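# Lay the long carton centered between two short cartons

## Task

Place the long carton lying flat inside the gap that separates the two short cartons, centered within that gap and with the face that was on top at the start still on top. The two short cartons must finish where and how they started. The carton only counts as placed if it stays there unsupported by the robot. Finally, release it and withdraw the tool.

## Robot and tools

Robot: a single UR7e-type arm on a base (the base may sit slightly tilted to the table), carrying a vacuum tool with four suction cups in two channels. There is only one arm, so every row describes that one arm. Joint ranges in rad, base outward: shoulder pan -3.142..3.142, shoulder lift -3.142..0, elbow 0..3.142, wrist 1 -4.712..1.571, wrist 2 -3.142..0, wrist 3 -6.283..6.283.

Frames: the scene frame has its origin on the table surface straight below the arm base, +z up, and +y to the left when facing along +x. The controlled point is the cup point (end_effector_position), the middle of the four cup rims when nothing is touched. The cups point along the cup point's own +z. In the cup point's own axes the cups are at x = -35 and +35 mm, with channel a at y = -70 mm and channel b at y = +70 mm; the tool reaches 148 mm to each side along that y axis. Each cup is 36 mm wide.

execute_actions(actions): actions is a list of up to 15 actions; each action is a list of up to 15 rows, one row per control step of 1/30 s. If an action has fewer than 15 rows, its final row repeats to fill 15 steps. A row is 9 numbers: x, y, z (metres, absolute target for the cup point in the scene frame), qw, qx, qy, qz (absolute target orientation, w first, scene frame), then suction_a and suction_b in [-1, 1]. Always resend the intended quaternion in each row rather than copying a reported one that may have drifted. An action is rejected if its target lies over 0.6 m from the cup point's current position along any of the cup point's axes; a malformed action, or a first action failing that test, rejects the whole call with no motion. An empty list just returns state and images.

Motion limits: every step, the commanded pose is clipped to within 100 mm and 16 degrees of the measured pose, and the arm only travels as far as the last clipped pose, so large moves need several actions. Commands are smoothed and lag roughly 0.17 s. If position and orientation conflict, position wins. The elbow cannot fully straighten.

Suction values: +1 asks for full vacuum (about 75 kPa under ambient); smaller positive values ask for that share; 0.01 or less switches the channel off. Settings persist until changed.

move(target, speed, stop_force, blocking): target is one 9-number row as above (an absolute pose plus the two suction values, which are applied at the start). The cup point follows a straight path lasting 0.5 to 10 s and takes the shorter rotation. speed is in m/s, 0.002 to 0.5, default 0.25; rotation is capped at twice that in rad/s. The path ignores obstacles and the real arm may lag, deviate or overshoot speed. stop_force (N, 9 to 40, optional, unavailable in the first 0.2 s of a scene) ends the path when the wrist sensor sees that much extra resistance along the direction to target for 2 steps; the arm then backs to its position 2 steps earlier and holds. Use it with very low speed when approaching contact; omit it when pulling away from a surface, and do not rely on it on moves that rotate. blocking=false returns after 0.5 s while motion continues; it cannot be combined with stop_force, and other motion commands are refused until a result shows the move ended (use wait or stop). The result adds a move: line with the ending (done, off_target, moving, held, fault, contact) and limits (paced = pose was clipped; held = some steps blocked), plus distance to target.

wait(seconds): 0 to 10; lets time pass holding the last command; returns early if a running move ends. stop(): brakes a running move; needs braking room. zoom_image(camera, region): camera is one of cam_head_left, cam_head_right, cam_high, cam_low, cam_wrist; region is [x0, y0, x1, y1] in pixels, at most 504 by 504. All images are 896x504; calibration intrinsics and extrinsics are provided per camera and may be slightly off. read_manual(section) returns only the URDF licence texts. finished_scene(scene) ends the current scene irreversibly and reports success.

Results: cup point pose and velocities in the scene frame (position may read a little off at long reach); Hand target (the pose the controller is heading to); a pose unreachable line if the clearance check altered a command; step readings, with HELD where a row was held back; Wrist force and Wrist torque in the cup point's axes (a press shows as force from the surface toward the arm; about 4 N offset, noise, saturation near 50 N); joint torques (unreliable for detecting contact); suction_measured_a/b and part_present_a/b (becomes 1 at 0.54, back to 0 below 0.49).

Gripping: switch a channel on and press both its cups fully onto a flat, smooth face, away from edges, seams and holes. A sealed reading ends up to 0.17 under the command (0.27 with both channels). A channel with an uncovered cup steals the shared pump's flow from the other channel. Cups compress, so a held object rides up to about 12 mm nearer the tool. Vacuum alone can lift a resting object. To release, set the object down on its support first, then turn both channels off, and lift at least 15 mm. A cup sealed to the table pins the tool until that channel is off.

Avoid: the arm is stiff, so commanding even slightly beyond a contact without stop_force can fault. A torque at a joint limit (136 N m for the first three joints, 25.4 N m for the wrists, held weight included) or 150 N on any part stops the arm for 10 s. Motor heat warns at 70 °C and brakes the arm at 85 °C. Do not drop, slam, or shove objects, and never knock anything off the table; objects may occasionally be nudged by outside pushes.

Each tool is called after ">>>" in YAML: its name, and indented under it one key for each argument.

## Session

>>> execute_actions:
  actions: []

Scene clock: 0.00 s.
end_effector_position=(+0.4297, +0.0064, +0.4498) suction_measured_a=0.00 part_present_a=0 suction_measured_b=0.00 part_present_b=0 end_effector_quat_wxyz=(-0.000, -0.001, +1.000, -0.008) end_effector_velocity=(-0.000, -0.000, +0.000) end_effector_angular_velocity=(-0.001, -0.001, +0.001)
Joint positions: [-0.316 -1.769  1.733 -1.535 -1.57   1.254]
Joint velocities: [-0.    -0.001 -0.    -0.    -0.001 -0.001]
Joint torques (N m, as the arm reports them, + toward a larger angle): no reading
Motor temperatures (°C, as the motors report them): [27 21 23 30 35 31]
Wrist force (N, on the end effector, along its own x y z axes, offset not removed): no reading
Wrist torque (N m, same axes, about the end effector's origin, offset not removed): no reading
Hand target: +0.430, +0.006, +0.450; -0.000, -0.001, +1.000, -0.008

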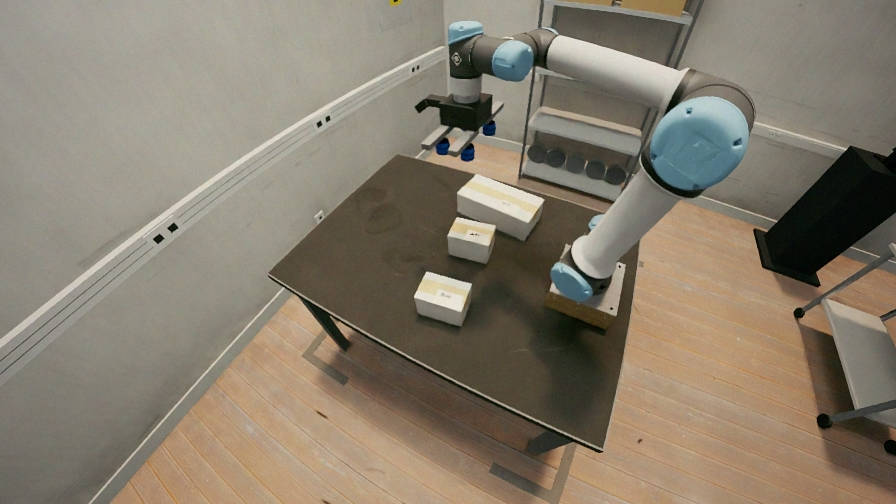

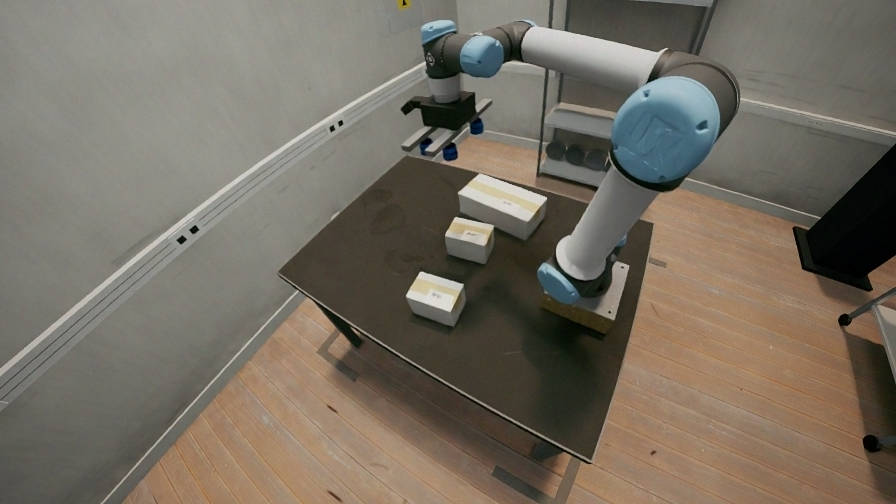

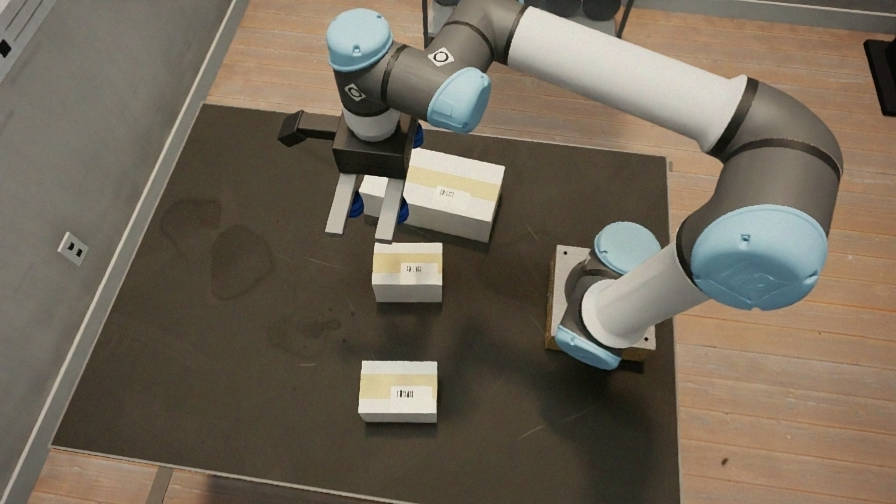

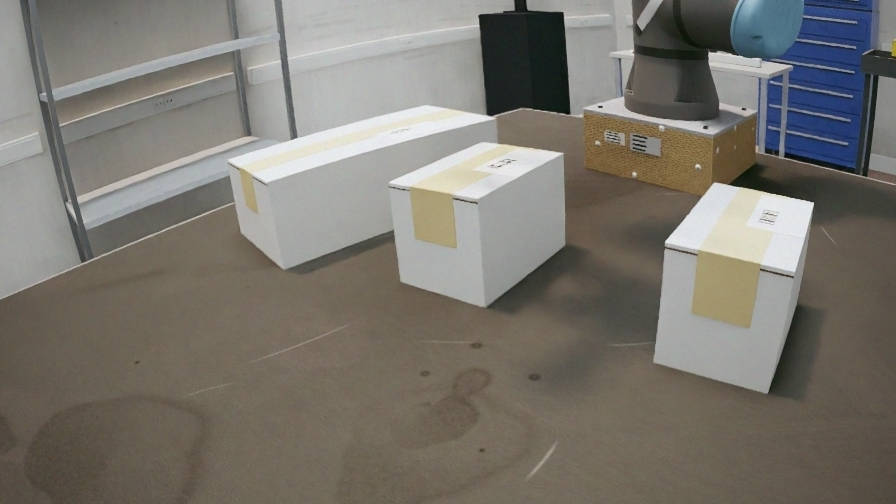

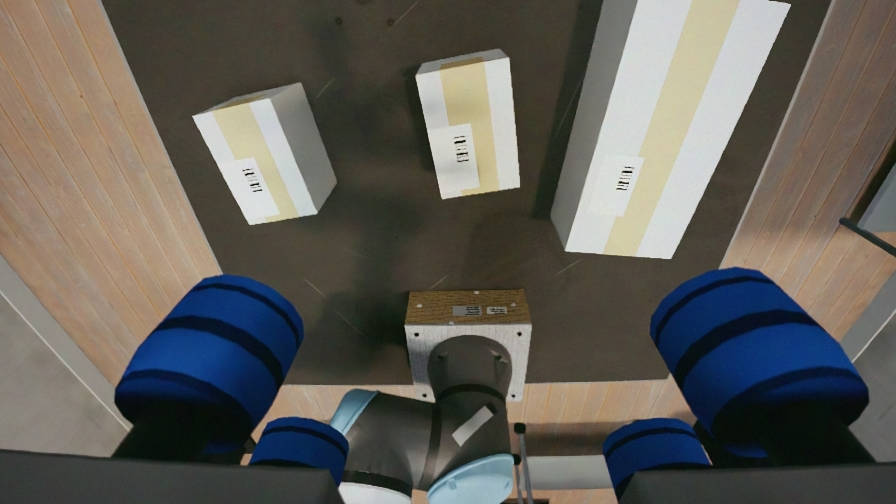

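>>> zoom_image:
  camera: "cam_high"
  region: [320,130,560,440]

>>> zoom_image:
  camera: "cam_wrist"
  region: [180,0,684,280]

Region (320, 130, 560, 440) of cam_high's 896x504 image, scaled by 1.626, with more detail than that image has; it fills the left 390 columns of this view, and the rest is white.

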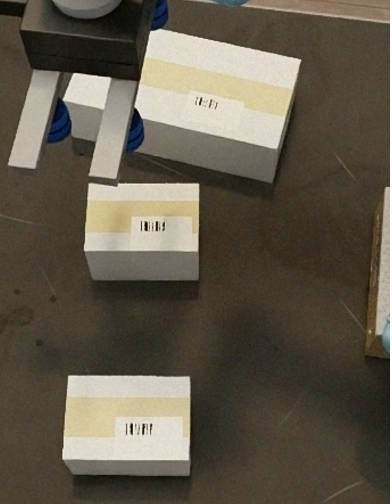

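Region (180, 0, 684, 280) of cam_wrist's 896x504 image, scaled by 1.000.

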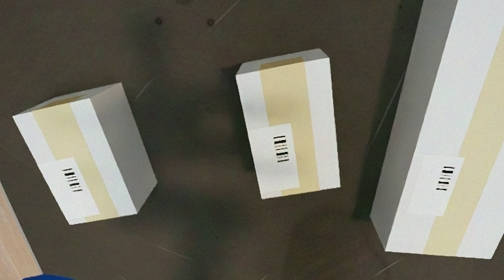

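>>> zoom_image:
  camera: "cam_high"
  region: [350,130,530,260]

>>> zoom_image:
  camera: "cam_head_left"
  region: [400,150,580,340]

Region (350, 130, 530, 260) of cam_high's 896x504 image, scaled by 2.800, with more detail than that image has.

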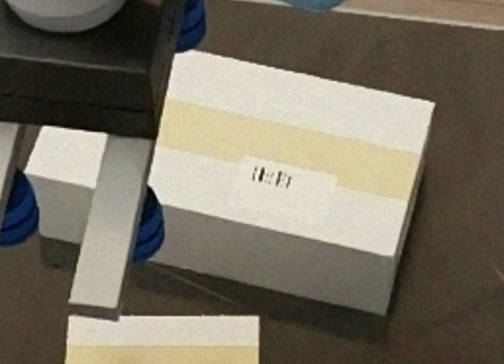

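Region (400, 150, 580, 340) of cam_head_left's 896x504 image, scaled by 2.653, with more detail than that image has; it fills the left 477 columns of this view, and the rest is white.

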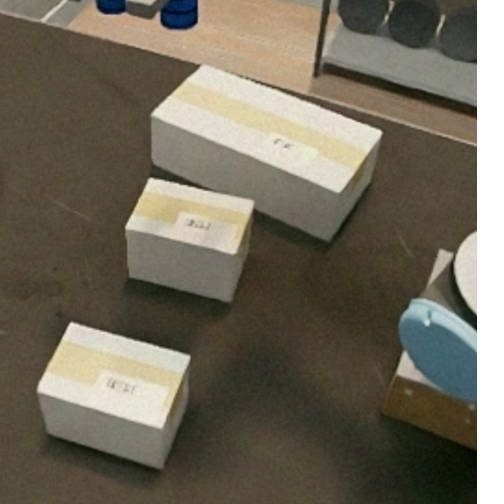

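>>> move:
  target: [0.358,-0.163,0.3,0,-0.663,0.749,0,0,0]
  speed: 0.4

Scene clock: 20.07 s.
end_effector_position=(+0.3580, -0.1629, +0.3001) suction_measured_a=0.00 part_present_a=0 suction_measured_b=0.00 part_present_b=0 end_effector_quat_wxyz=(-0.000, -0.662, +0.749, -0.000) end_effector_velocity=(-0.001, -0.002, -0.000) end_effector_angular_velocity=(+0.001, -0.004, +0.015)
Joint positions: [-0.788 -1.797  2.148 -1.911 -1.559 -0.664]
Joint velocities: [-0.006 -0.001  0.003 -0.004  0.003 -0.021]
Joint torques (N m, as the arm reports them, + toward a larger angle): [-11.3   -7.61 -16.17  -5.18   1.22  -2.32]
Motor temperatures (°C, as the motors report them): [27 21 23 30 35 31]
Wrist force (N, on the end effector, along its own x y z axes, offset not removed): [0.3 -1.6 2.4]
Wrist torque (N m, same axes, about the end effector's origin, offset not removed): [-0.18 -0.23 0.13]
Hand target: +0.358, -0.163, +0.300; -0.000, -0.663, +0.749, -0.000
Off the commanded pose: 0.000 m, 0 deg.
move: done
camera_calibration (this result's frames):
cam_wrist: T_world_to_cam=[[0.98734, -0.156395, -0.0264531, -0.359126], [-0.116759, -0.829491, 0.54618, -0.20914], [-0.107363, -0.536177, -0.83725, 0.329036], [0, 0, 0, 1]] pos_world=[0.365487, -0.0532234, 0.380214]

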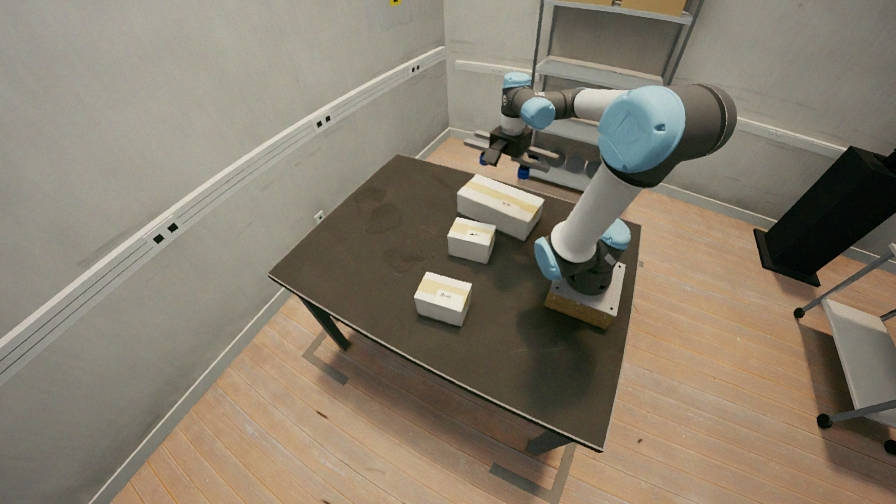

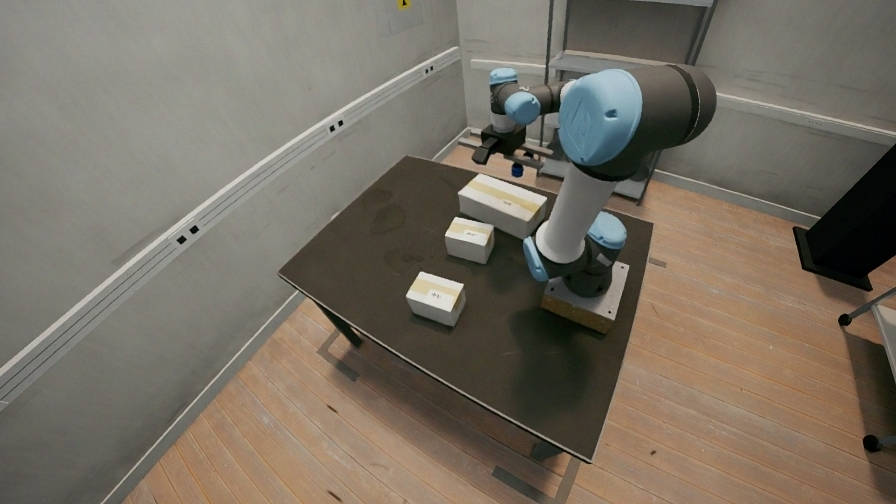

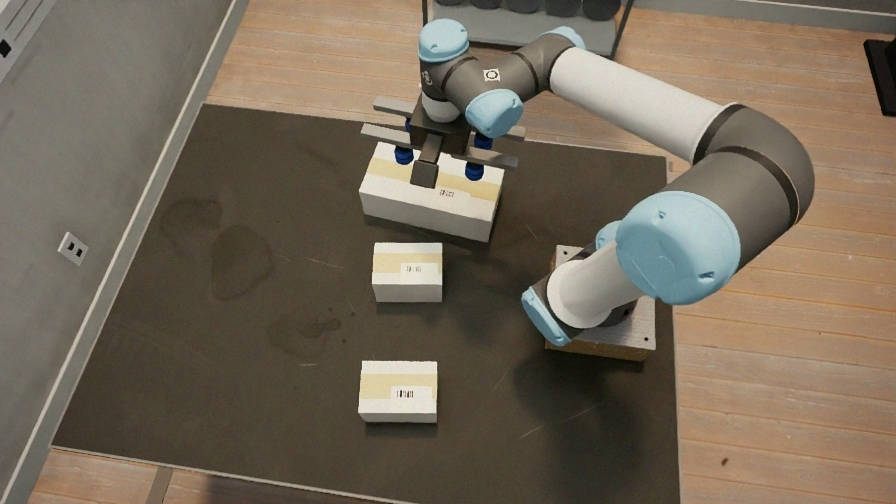

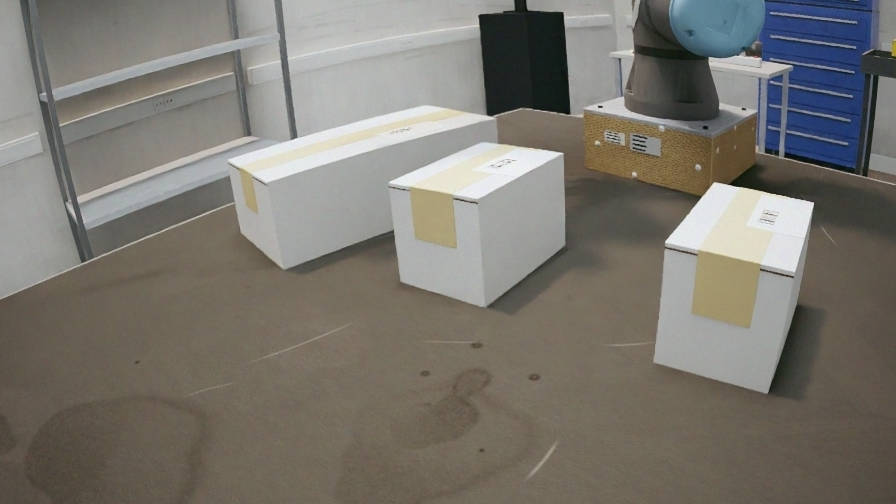

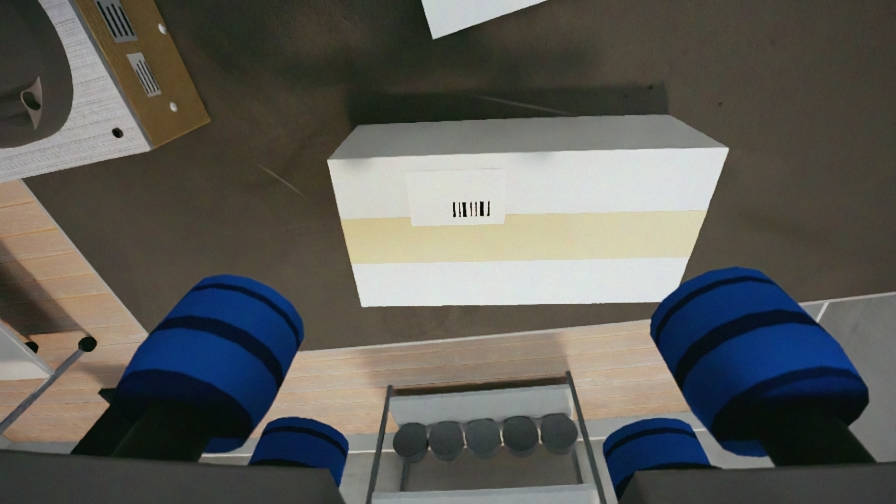

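>>> move:
  target: [0.394,-0.221,0.17,0,-0.663,0.749,0,0,0]

Scene clock: 33.97 s.
end_effector_position=(+0.3938, -0.2208, +0.1703) suction_measured_a=0.00 part_present_a=0 suction_measured_b=0.00 part_present_b=0 end_effector_quat_wxyz=(-0.000, -0.663, +0.749, +0.000) end_effector_velocity=(+0.001, -0.001, -0.002) end_effector_angular_velocity=(-0.001, +0.001, +0.001)
Joint positions: [-0.821 -1.447  2.217 -2.33  -1.559 -0.698]
Joint velocities: [ 0.001  0.006 -0.001 -0.005 -0.002 -0.001]
Joint torques (N m, as the arm reports them, + toward a larger angle): [ 11.59 -19.97 -30.52  -5.61  -1.54   1.53]
Motor temperatures (°C, as the motors report them): [27 21 23 30 35 31]
Wrist force (N, on the end effector, along its own x y z axes, offset not removed): [1.1 -0.4 -0.3]
Wrist torque (N m, same axes, about the end effector's origin, offset not removed): [0.02 -0.35 0.10]
Hand target: +0.394, -0.221, +0.170; -0.000, -0.663, +0.749, -0.000
Off the commanded pose: 0.000 m, 0 deg.
move: done
camera_calibration (this result's frames):
cam_wrist: T_world_to_cam=[[0.987591, -0.154826, -0.0263308, -0.406761], [-0.115592, -0.8301, 0.545502, -0.182566], [-0.106315, -0.535689, -0.837696, 0.192831], [0, 0, 0, 1]] pos_world=[0.401112, -0.111228, 0.250413]

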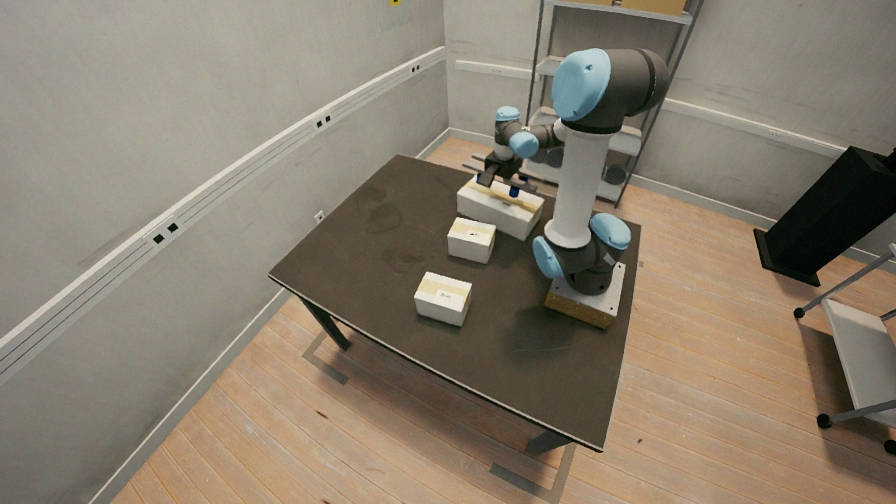

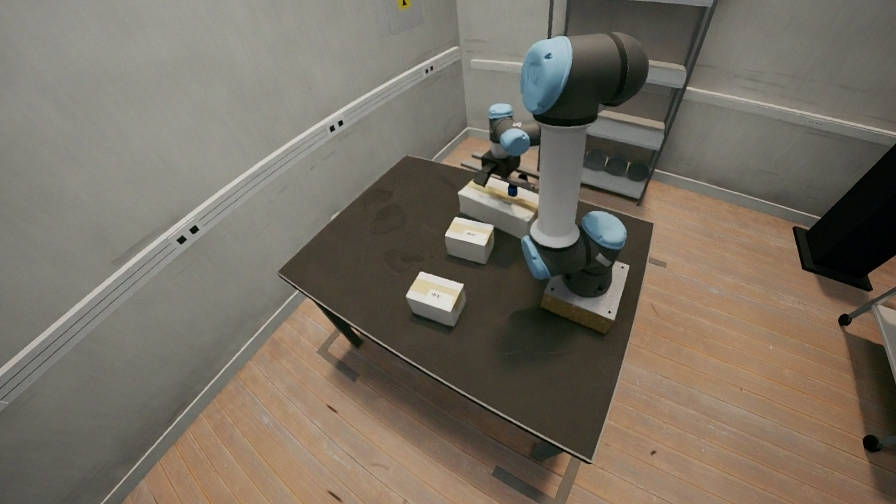

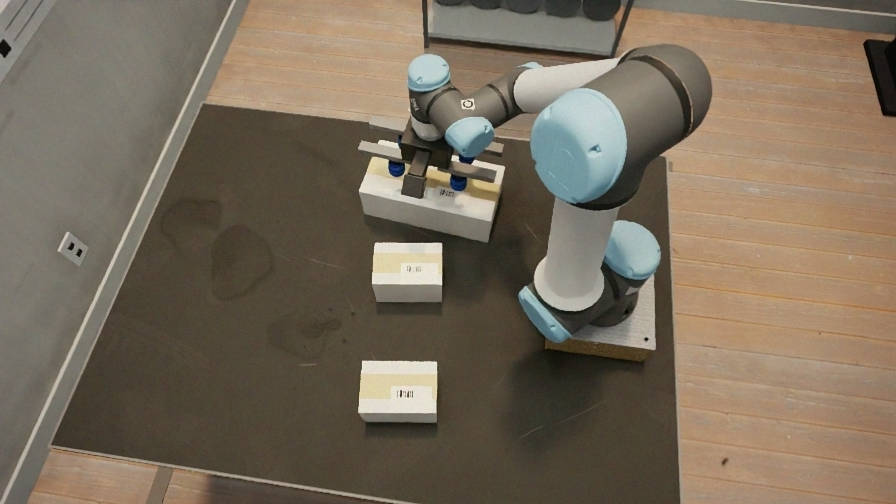

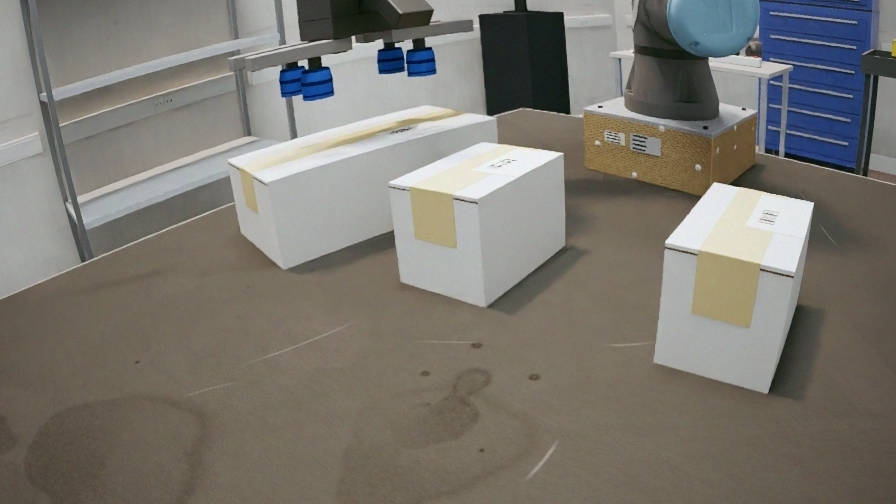

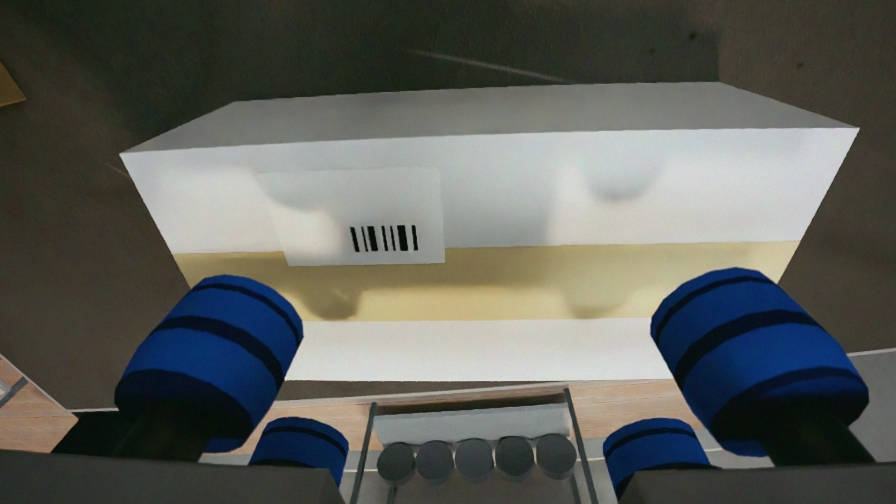

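>>> move:
  target: [0.394,-0.221,0.09,0,-0.663,0.749,0,1,1]
  speed: 0.03
  stop_force: 12

Scene clock: 40.63 s.
end_effector_position=(+0.3940, -0.2209, +0.0904) suction_measured_a=0.64 part_present_a=1 suction_measured_b=0.64 part_present_b=1 end_effector_quat_wxyz=(+0.000, -0.663, +0.749, +0.000) end_effector_velocity=(+0.000, -0.000, -0.002) end_effector_angular_velocity=(-0.001, -0.001, +0.000)
Joint positions: [-0.818 -1.258  2.285 -2.587 -1.559 -0.696]
Joint velocities: [ 0.     0.006  0.001 -0.009 -0.     0.   ]
Joint torques (N m, as the arm reports them, + toward a larger angle): [ 11.26 -28.78 -12.54  -6.36  -0.4    1.59]
Motor temperatures (°C, as the motors report them): [27 21 23 30 35 31]
Wrist force (N, on the end effector, along its own x y z axes, offset not removed): [2.7 -1.4 18.6]
Wrist torque (N m, same axes, about the end effector's origin, offset not removed): [0.20 -0.55 0.19]
Hand target: +0.394, -0.221, +0.090; +0.000, -0.663, +0.749, +0.000
Off the commanded pose: 0.000 m, 0 deg.
move: done
camera_calibration (this result's frames):
cam_wrist: T_world_to_cam=[[0.987602, -0.154755, -0.0263282, -0.409042], [-0.115543, -0.830152, 0.545434, -0.139071], [-0.106265, -0.535629, -0.83774, 0.125854], [0, 0, 0, 1]] pos_world=[0.401276, -0.11134, 0.170518]

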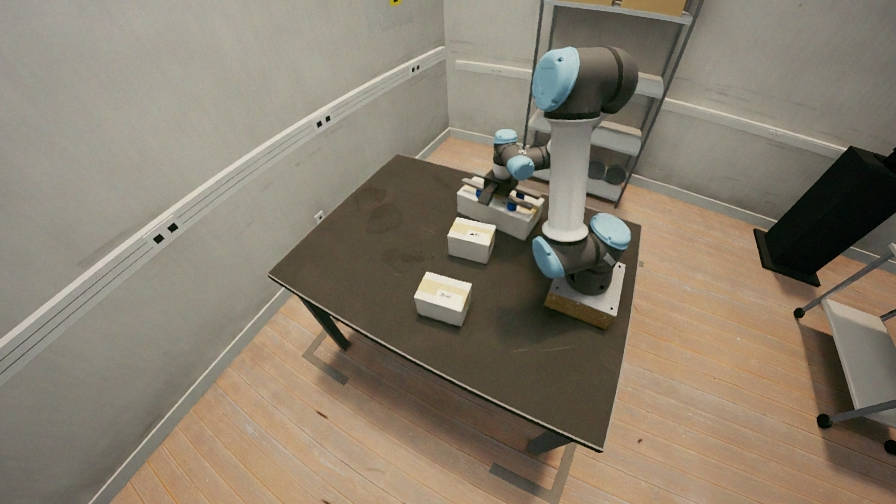

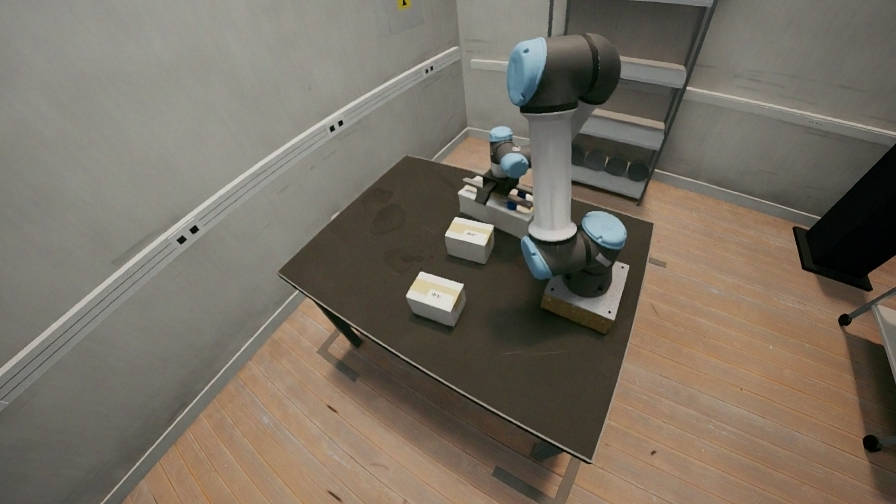

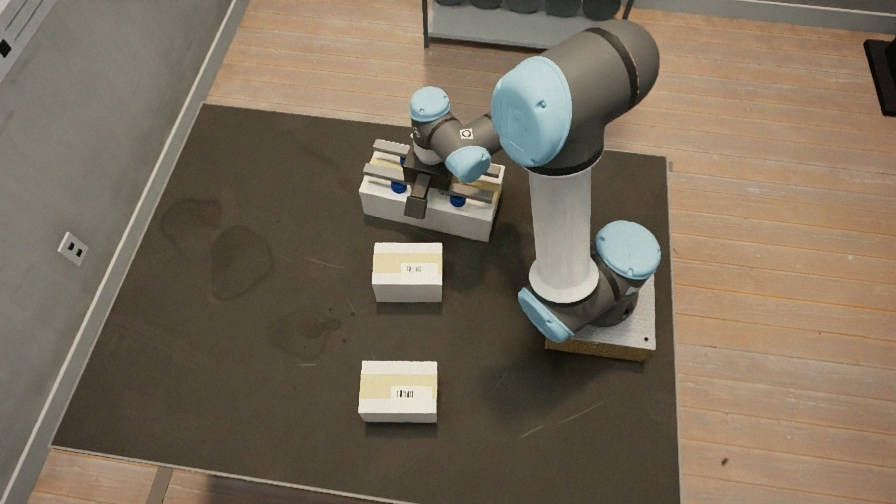

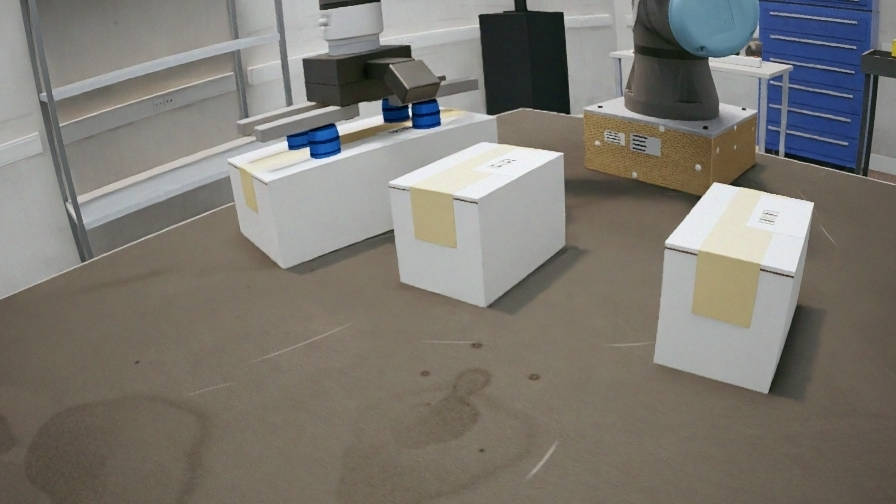

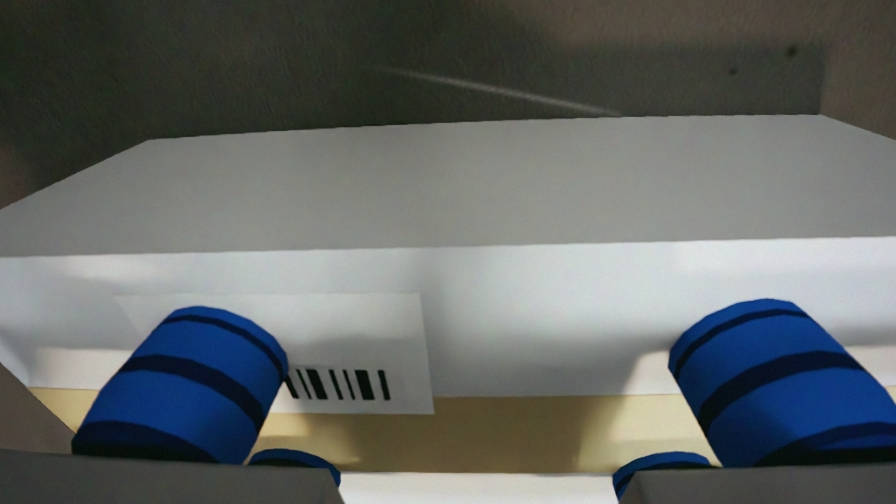

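>>> move:
  target: [0.394,-0.221,0.24,0,-0.663,0.749,0,1,1]
  speed: 0.2

>>> move:
  target: [0.407,0.123,0.24,0,-0.749,0.663,0,1,1]
  speed: 0.25

Scene clock: 44.30 s.
end_effector_position=(+0.3941, -0.2211, +0.2396) suction_measured_a=0.75 part_present_a=1 suction_measured_b=0.75 part_present_b=1 end_effector_quat_wxyz=(+0.000, -0.663, +0.749, -0.000) end_effector_velocity=(-0.001, +0.000, +0.002) end_effector_angular_velocity=(+0.003, +0.004, -0.001)
Joint positions: [-0.822 -1.567  2.123 -2.116 -1.559 -0.7  ]
Joint velocities: [-0.    -0.002 -0.005  0.011 -0.001  0.001]
Joint torques (N m, as the arm reports them, + toward a larger angle): [-11.45 -40.24 -39.05  -2.59  -1.85  -2.16]
Motor temperatures (°C, as the motors report them): [27 21 23 30 35 31]
Wrist force (N, on the end effector, along its own x y z axes, offset not removed): [0.7 0.1 20.6]
Wrist torque (N m, same axes, about the end effector's origin, offset not removed): [0.48 -0.26 0.08]
Hand target: +0.394, -0.221, +0.240; -0.000, -0.663, +0.749, -0.000
Off the commanded pose: 0.000 m, 0 deg.
move: done
camera_calibration (this result's frames):
cam_wrist: T_world_to_cam=[[0.987605, -0.154767, -0.0261292, -0.405325], [-0.115636, -0.830014, 0.545624, -0.220533], [-0.106132, -0.535839, -0.837623, 0.250661], [0, 0, 0, 1]] pos_world=[0.401403, -0.111462, 0.319696]

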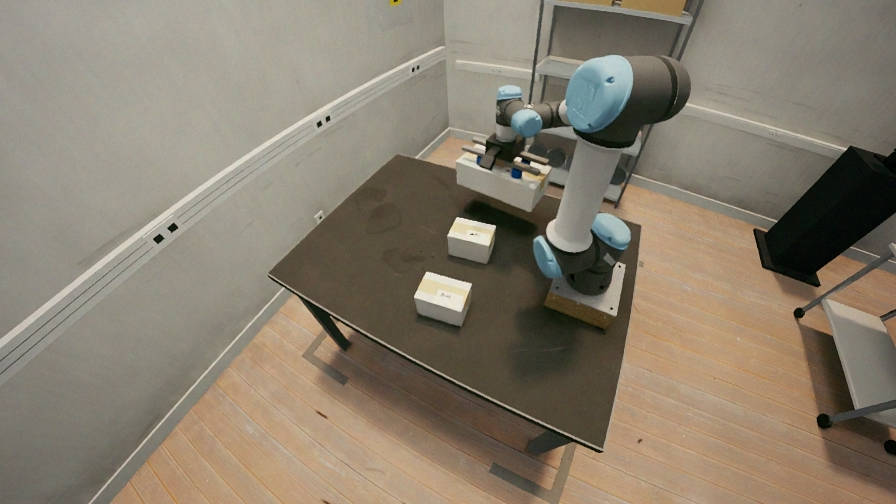

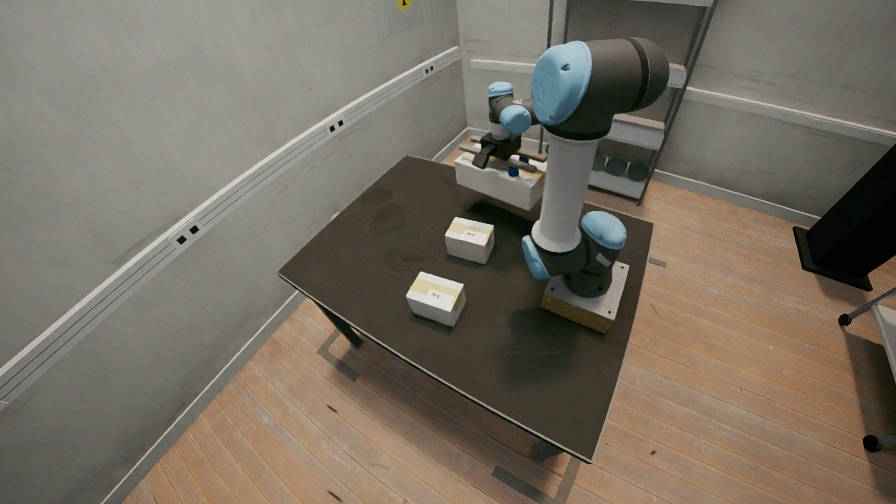

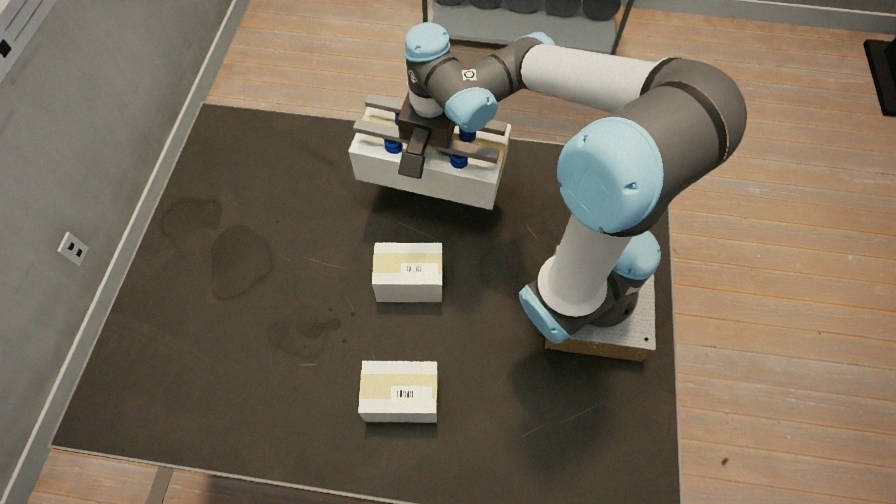

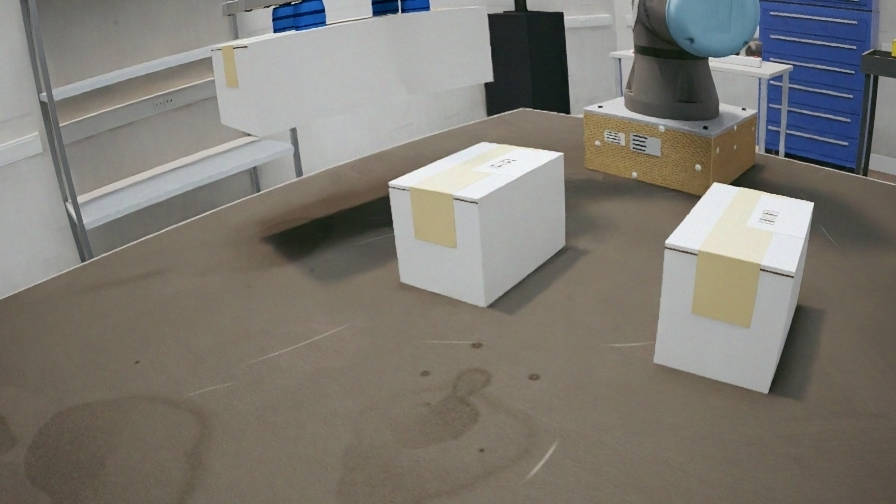

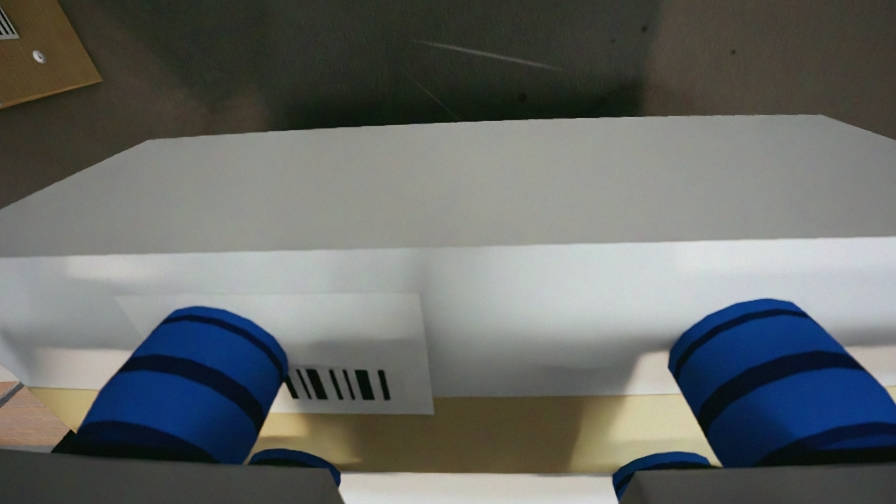

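Scene clock: 46.37 s.
end_effector_position=(+0.4068, +0.1228, +0.2400) suction_measured_a=0.75 part_present_a=1 suction_measured_b=0.75 part_present_b=1 end_effector_quat_wxyz=(-0.000, +0.749, -0.663, -0.000) end_effector_velocity=(+0.001, +0.003, -0.000) end_effector_angular_velocity=(+0.000, +0.001, -0.000)
Joint positions: [-0.043 -1.655  2.192 -2.108 -1.554 -0.164]
Joint velocities: [ 0.007  0.004 -0.003 -0.     0.     0.007]
Joint torques (N m, as the arm reports them, + toward a larger angle): [ 12.93 -18.72 -40.49  -6.39  -1.64   1.44]
Motor temperatures (°C, as the motors report them): [27 21 23 30 35 31]
Wrist force (N, on the end effector, along its own x y z axes, offset not removed): [-0.8 -1.0 18.5]
Wrist torque (N m, same axes, about the end effector's origin, offset not removed): [0.35 -0.17 0.17]
Hand target: +0.407, +0.123, +0.240; -0.000, +0.749, -0.663, -0.000
Off the commanded pose: 0.000 m, 0 deg.
move: done
camera_calibration (this result's frames):
cam_wrist: T_world_to_cam=[[0.995799, 0.0876617, -0.0264512, -0.397673], [0.087886, -0.833966, 0.544772, -0.0160122], [0.0256963, -0.544808, -0.838167, 0.38424], [0, 0, 0, 1]] pos_world=[0.387536, 0.230844, 0.320262]

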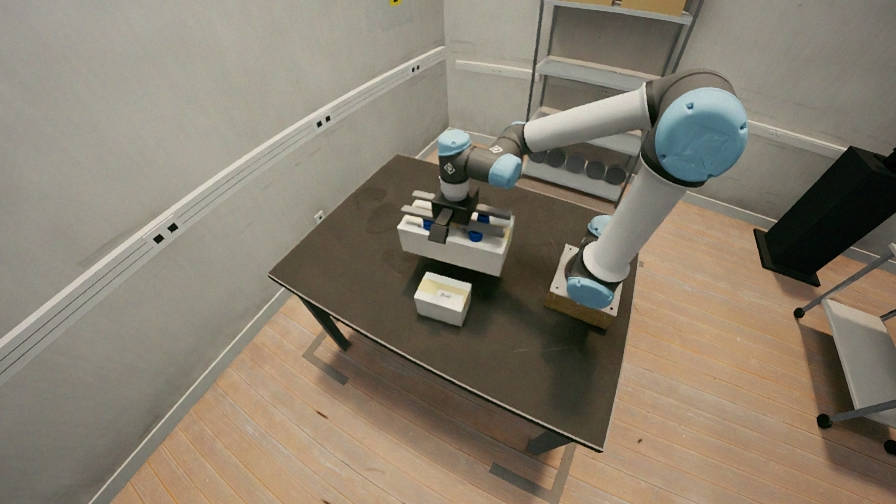

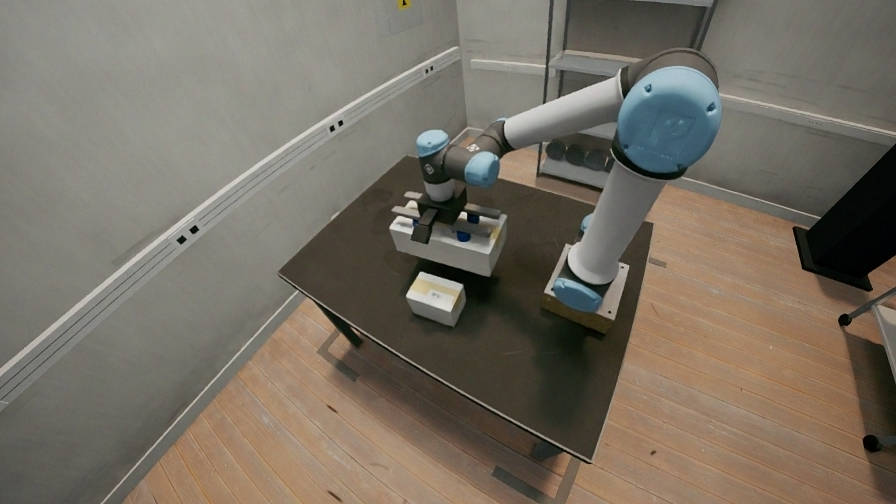

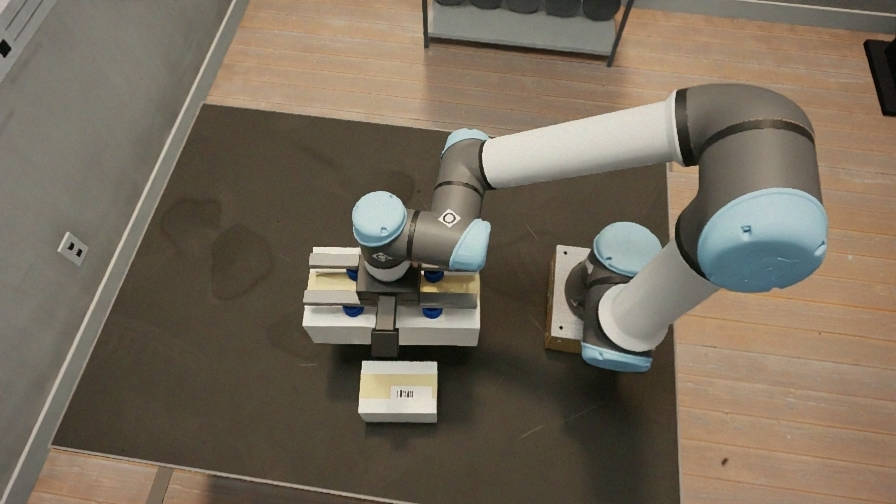

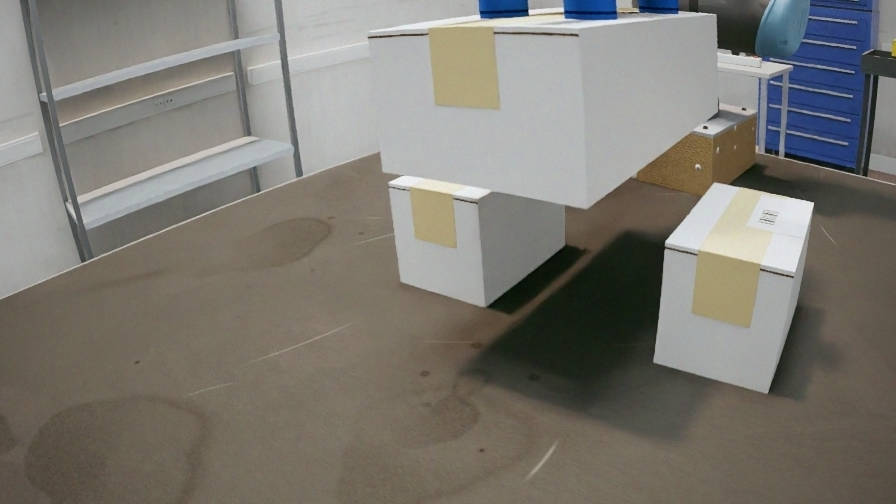

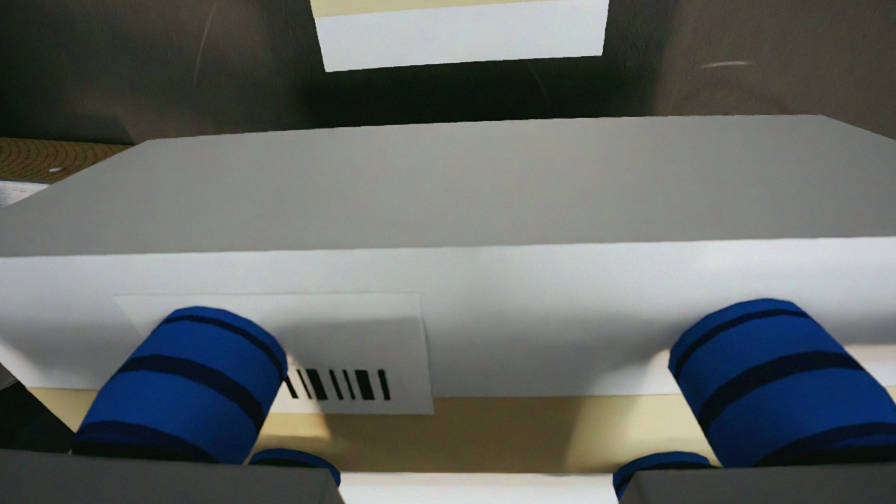

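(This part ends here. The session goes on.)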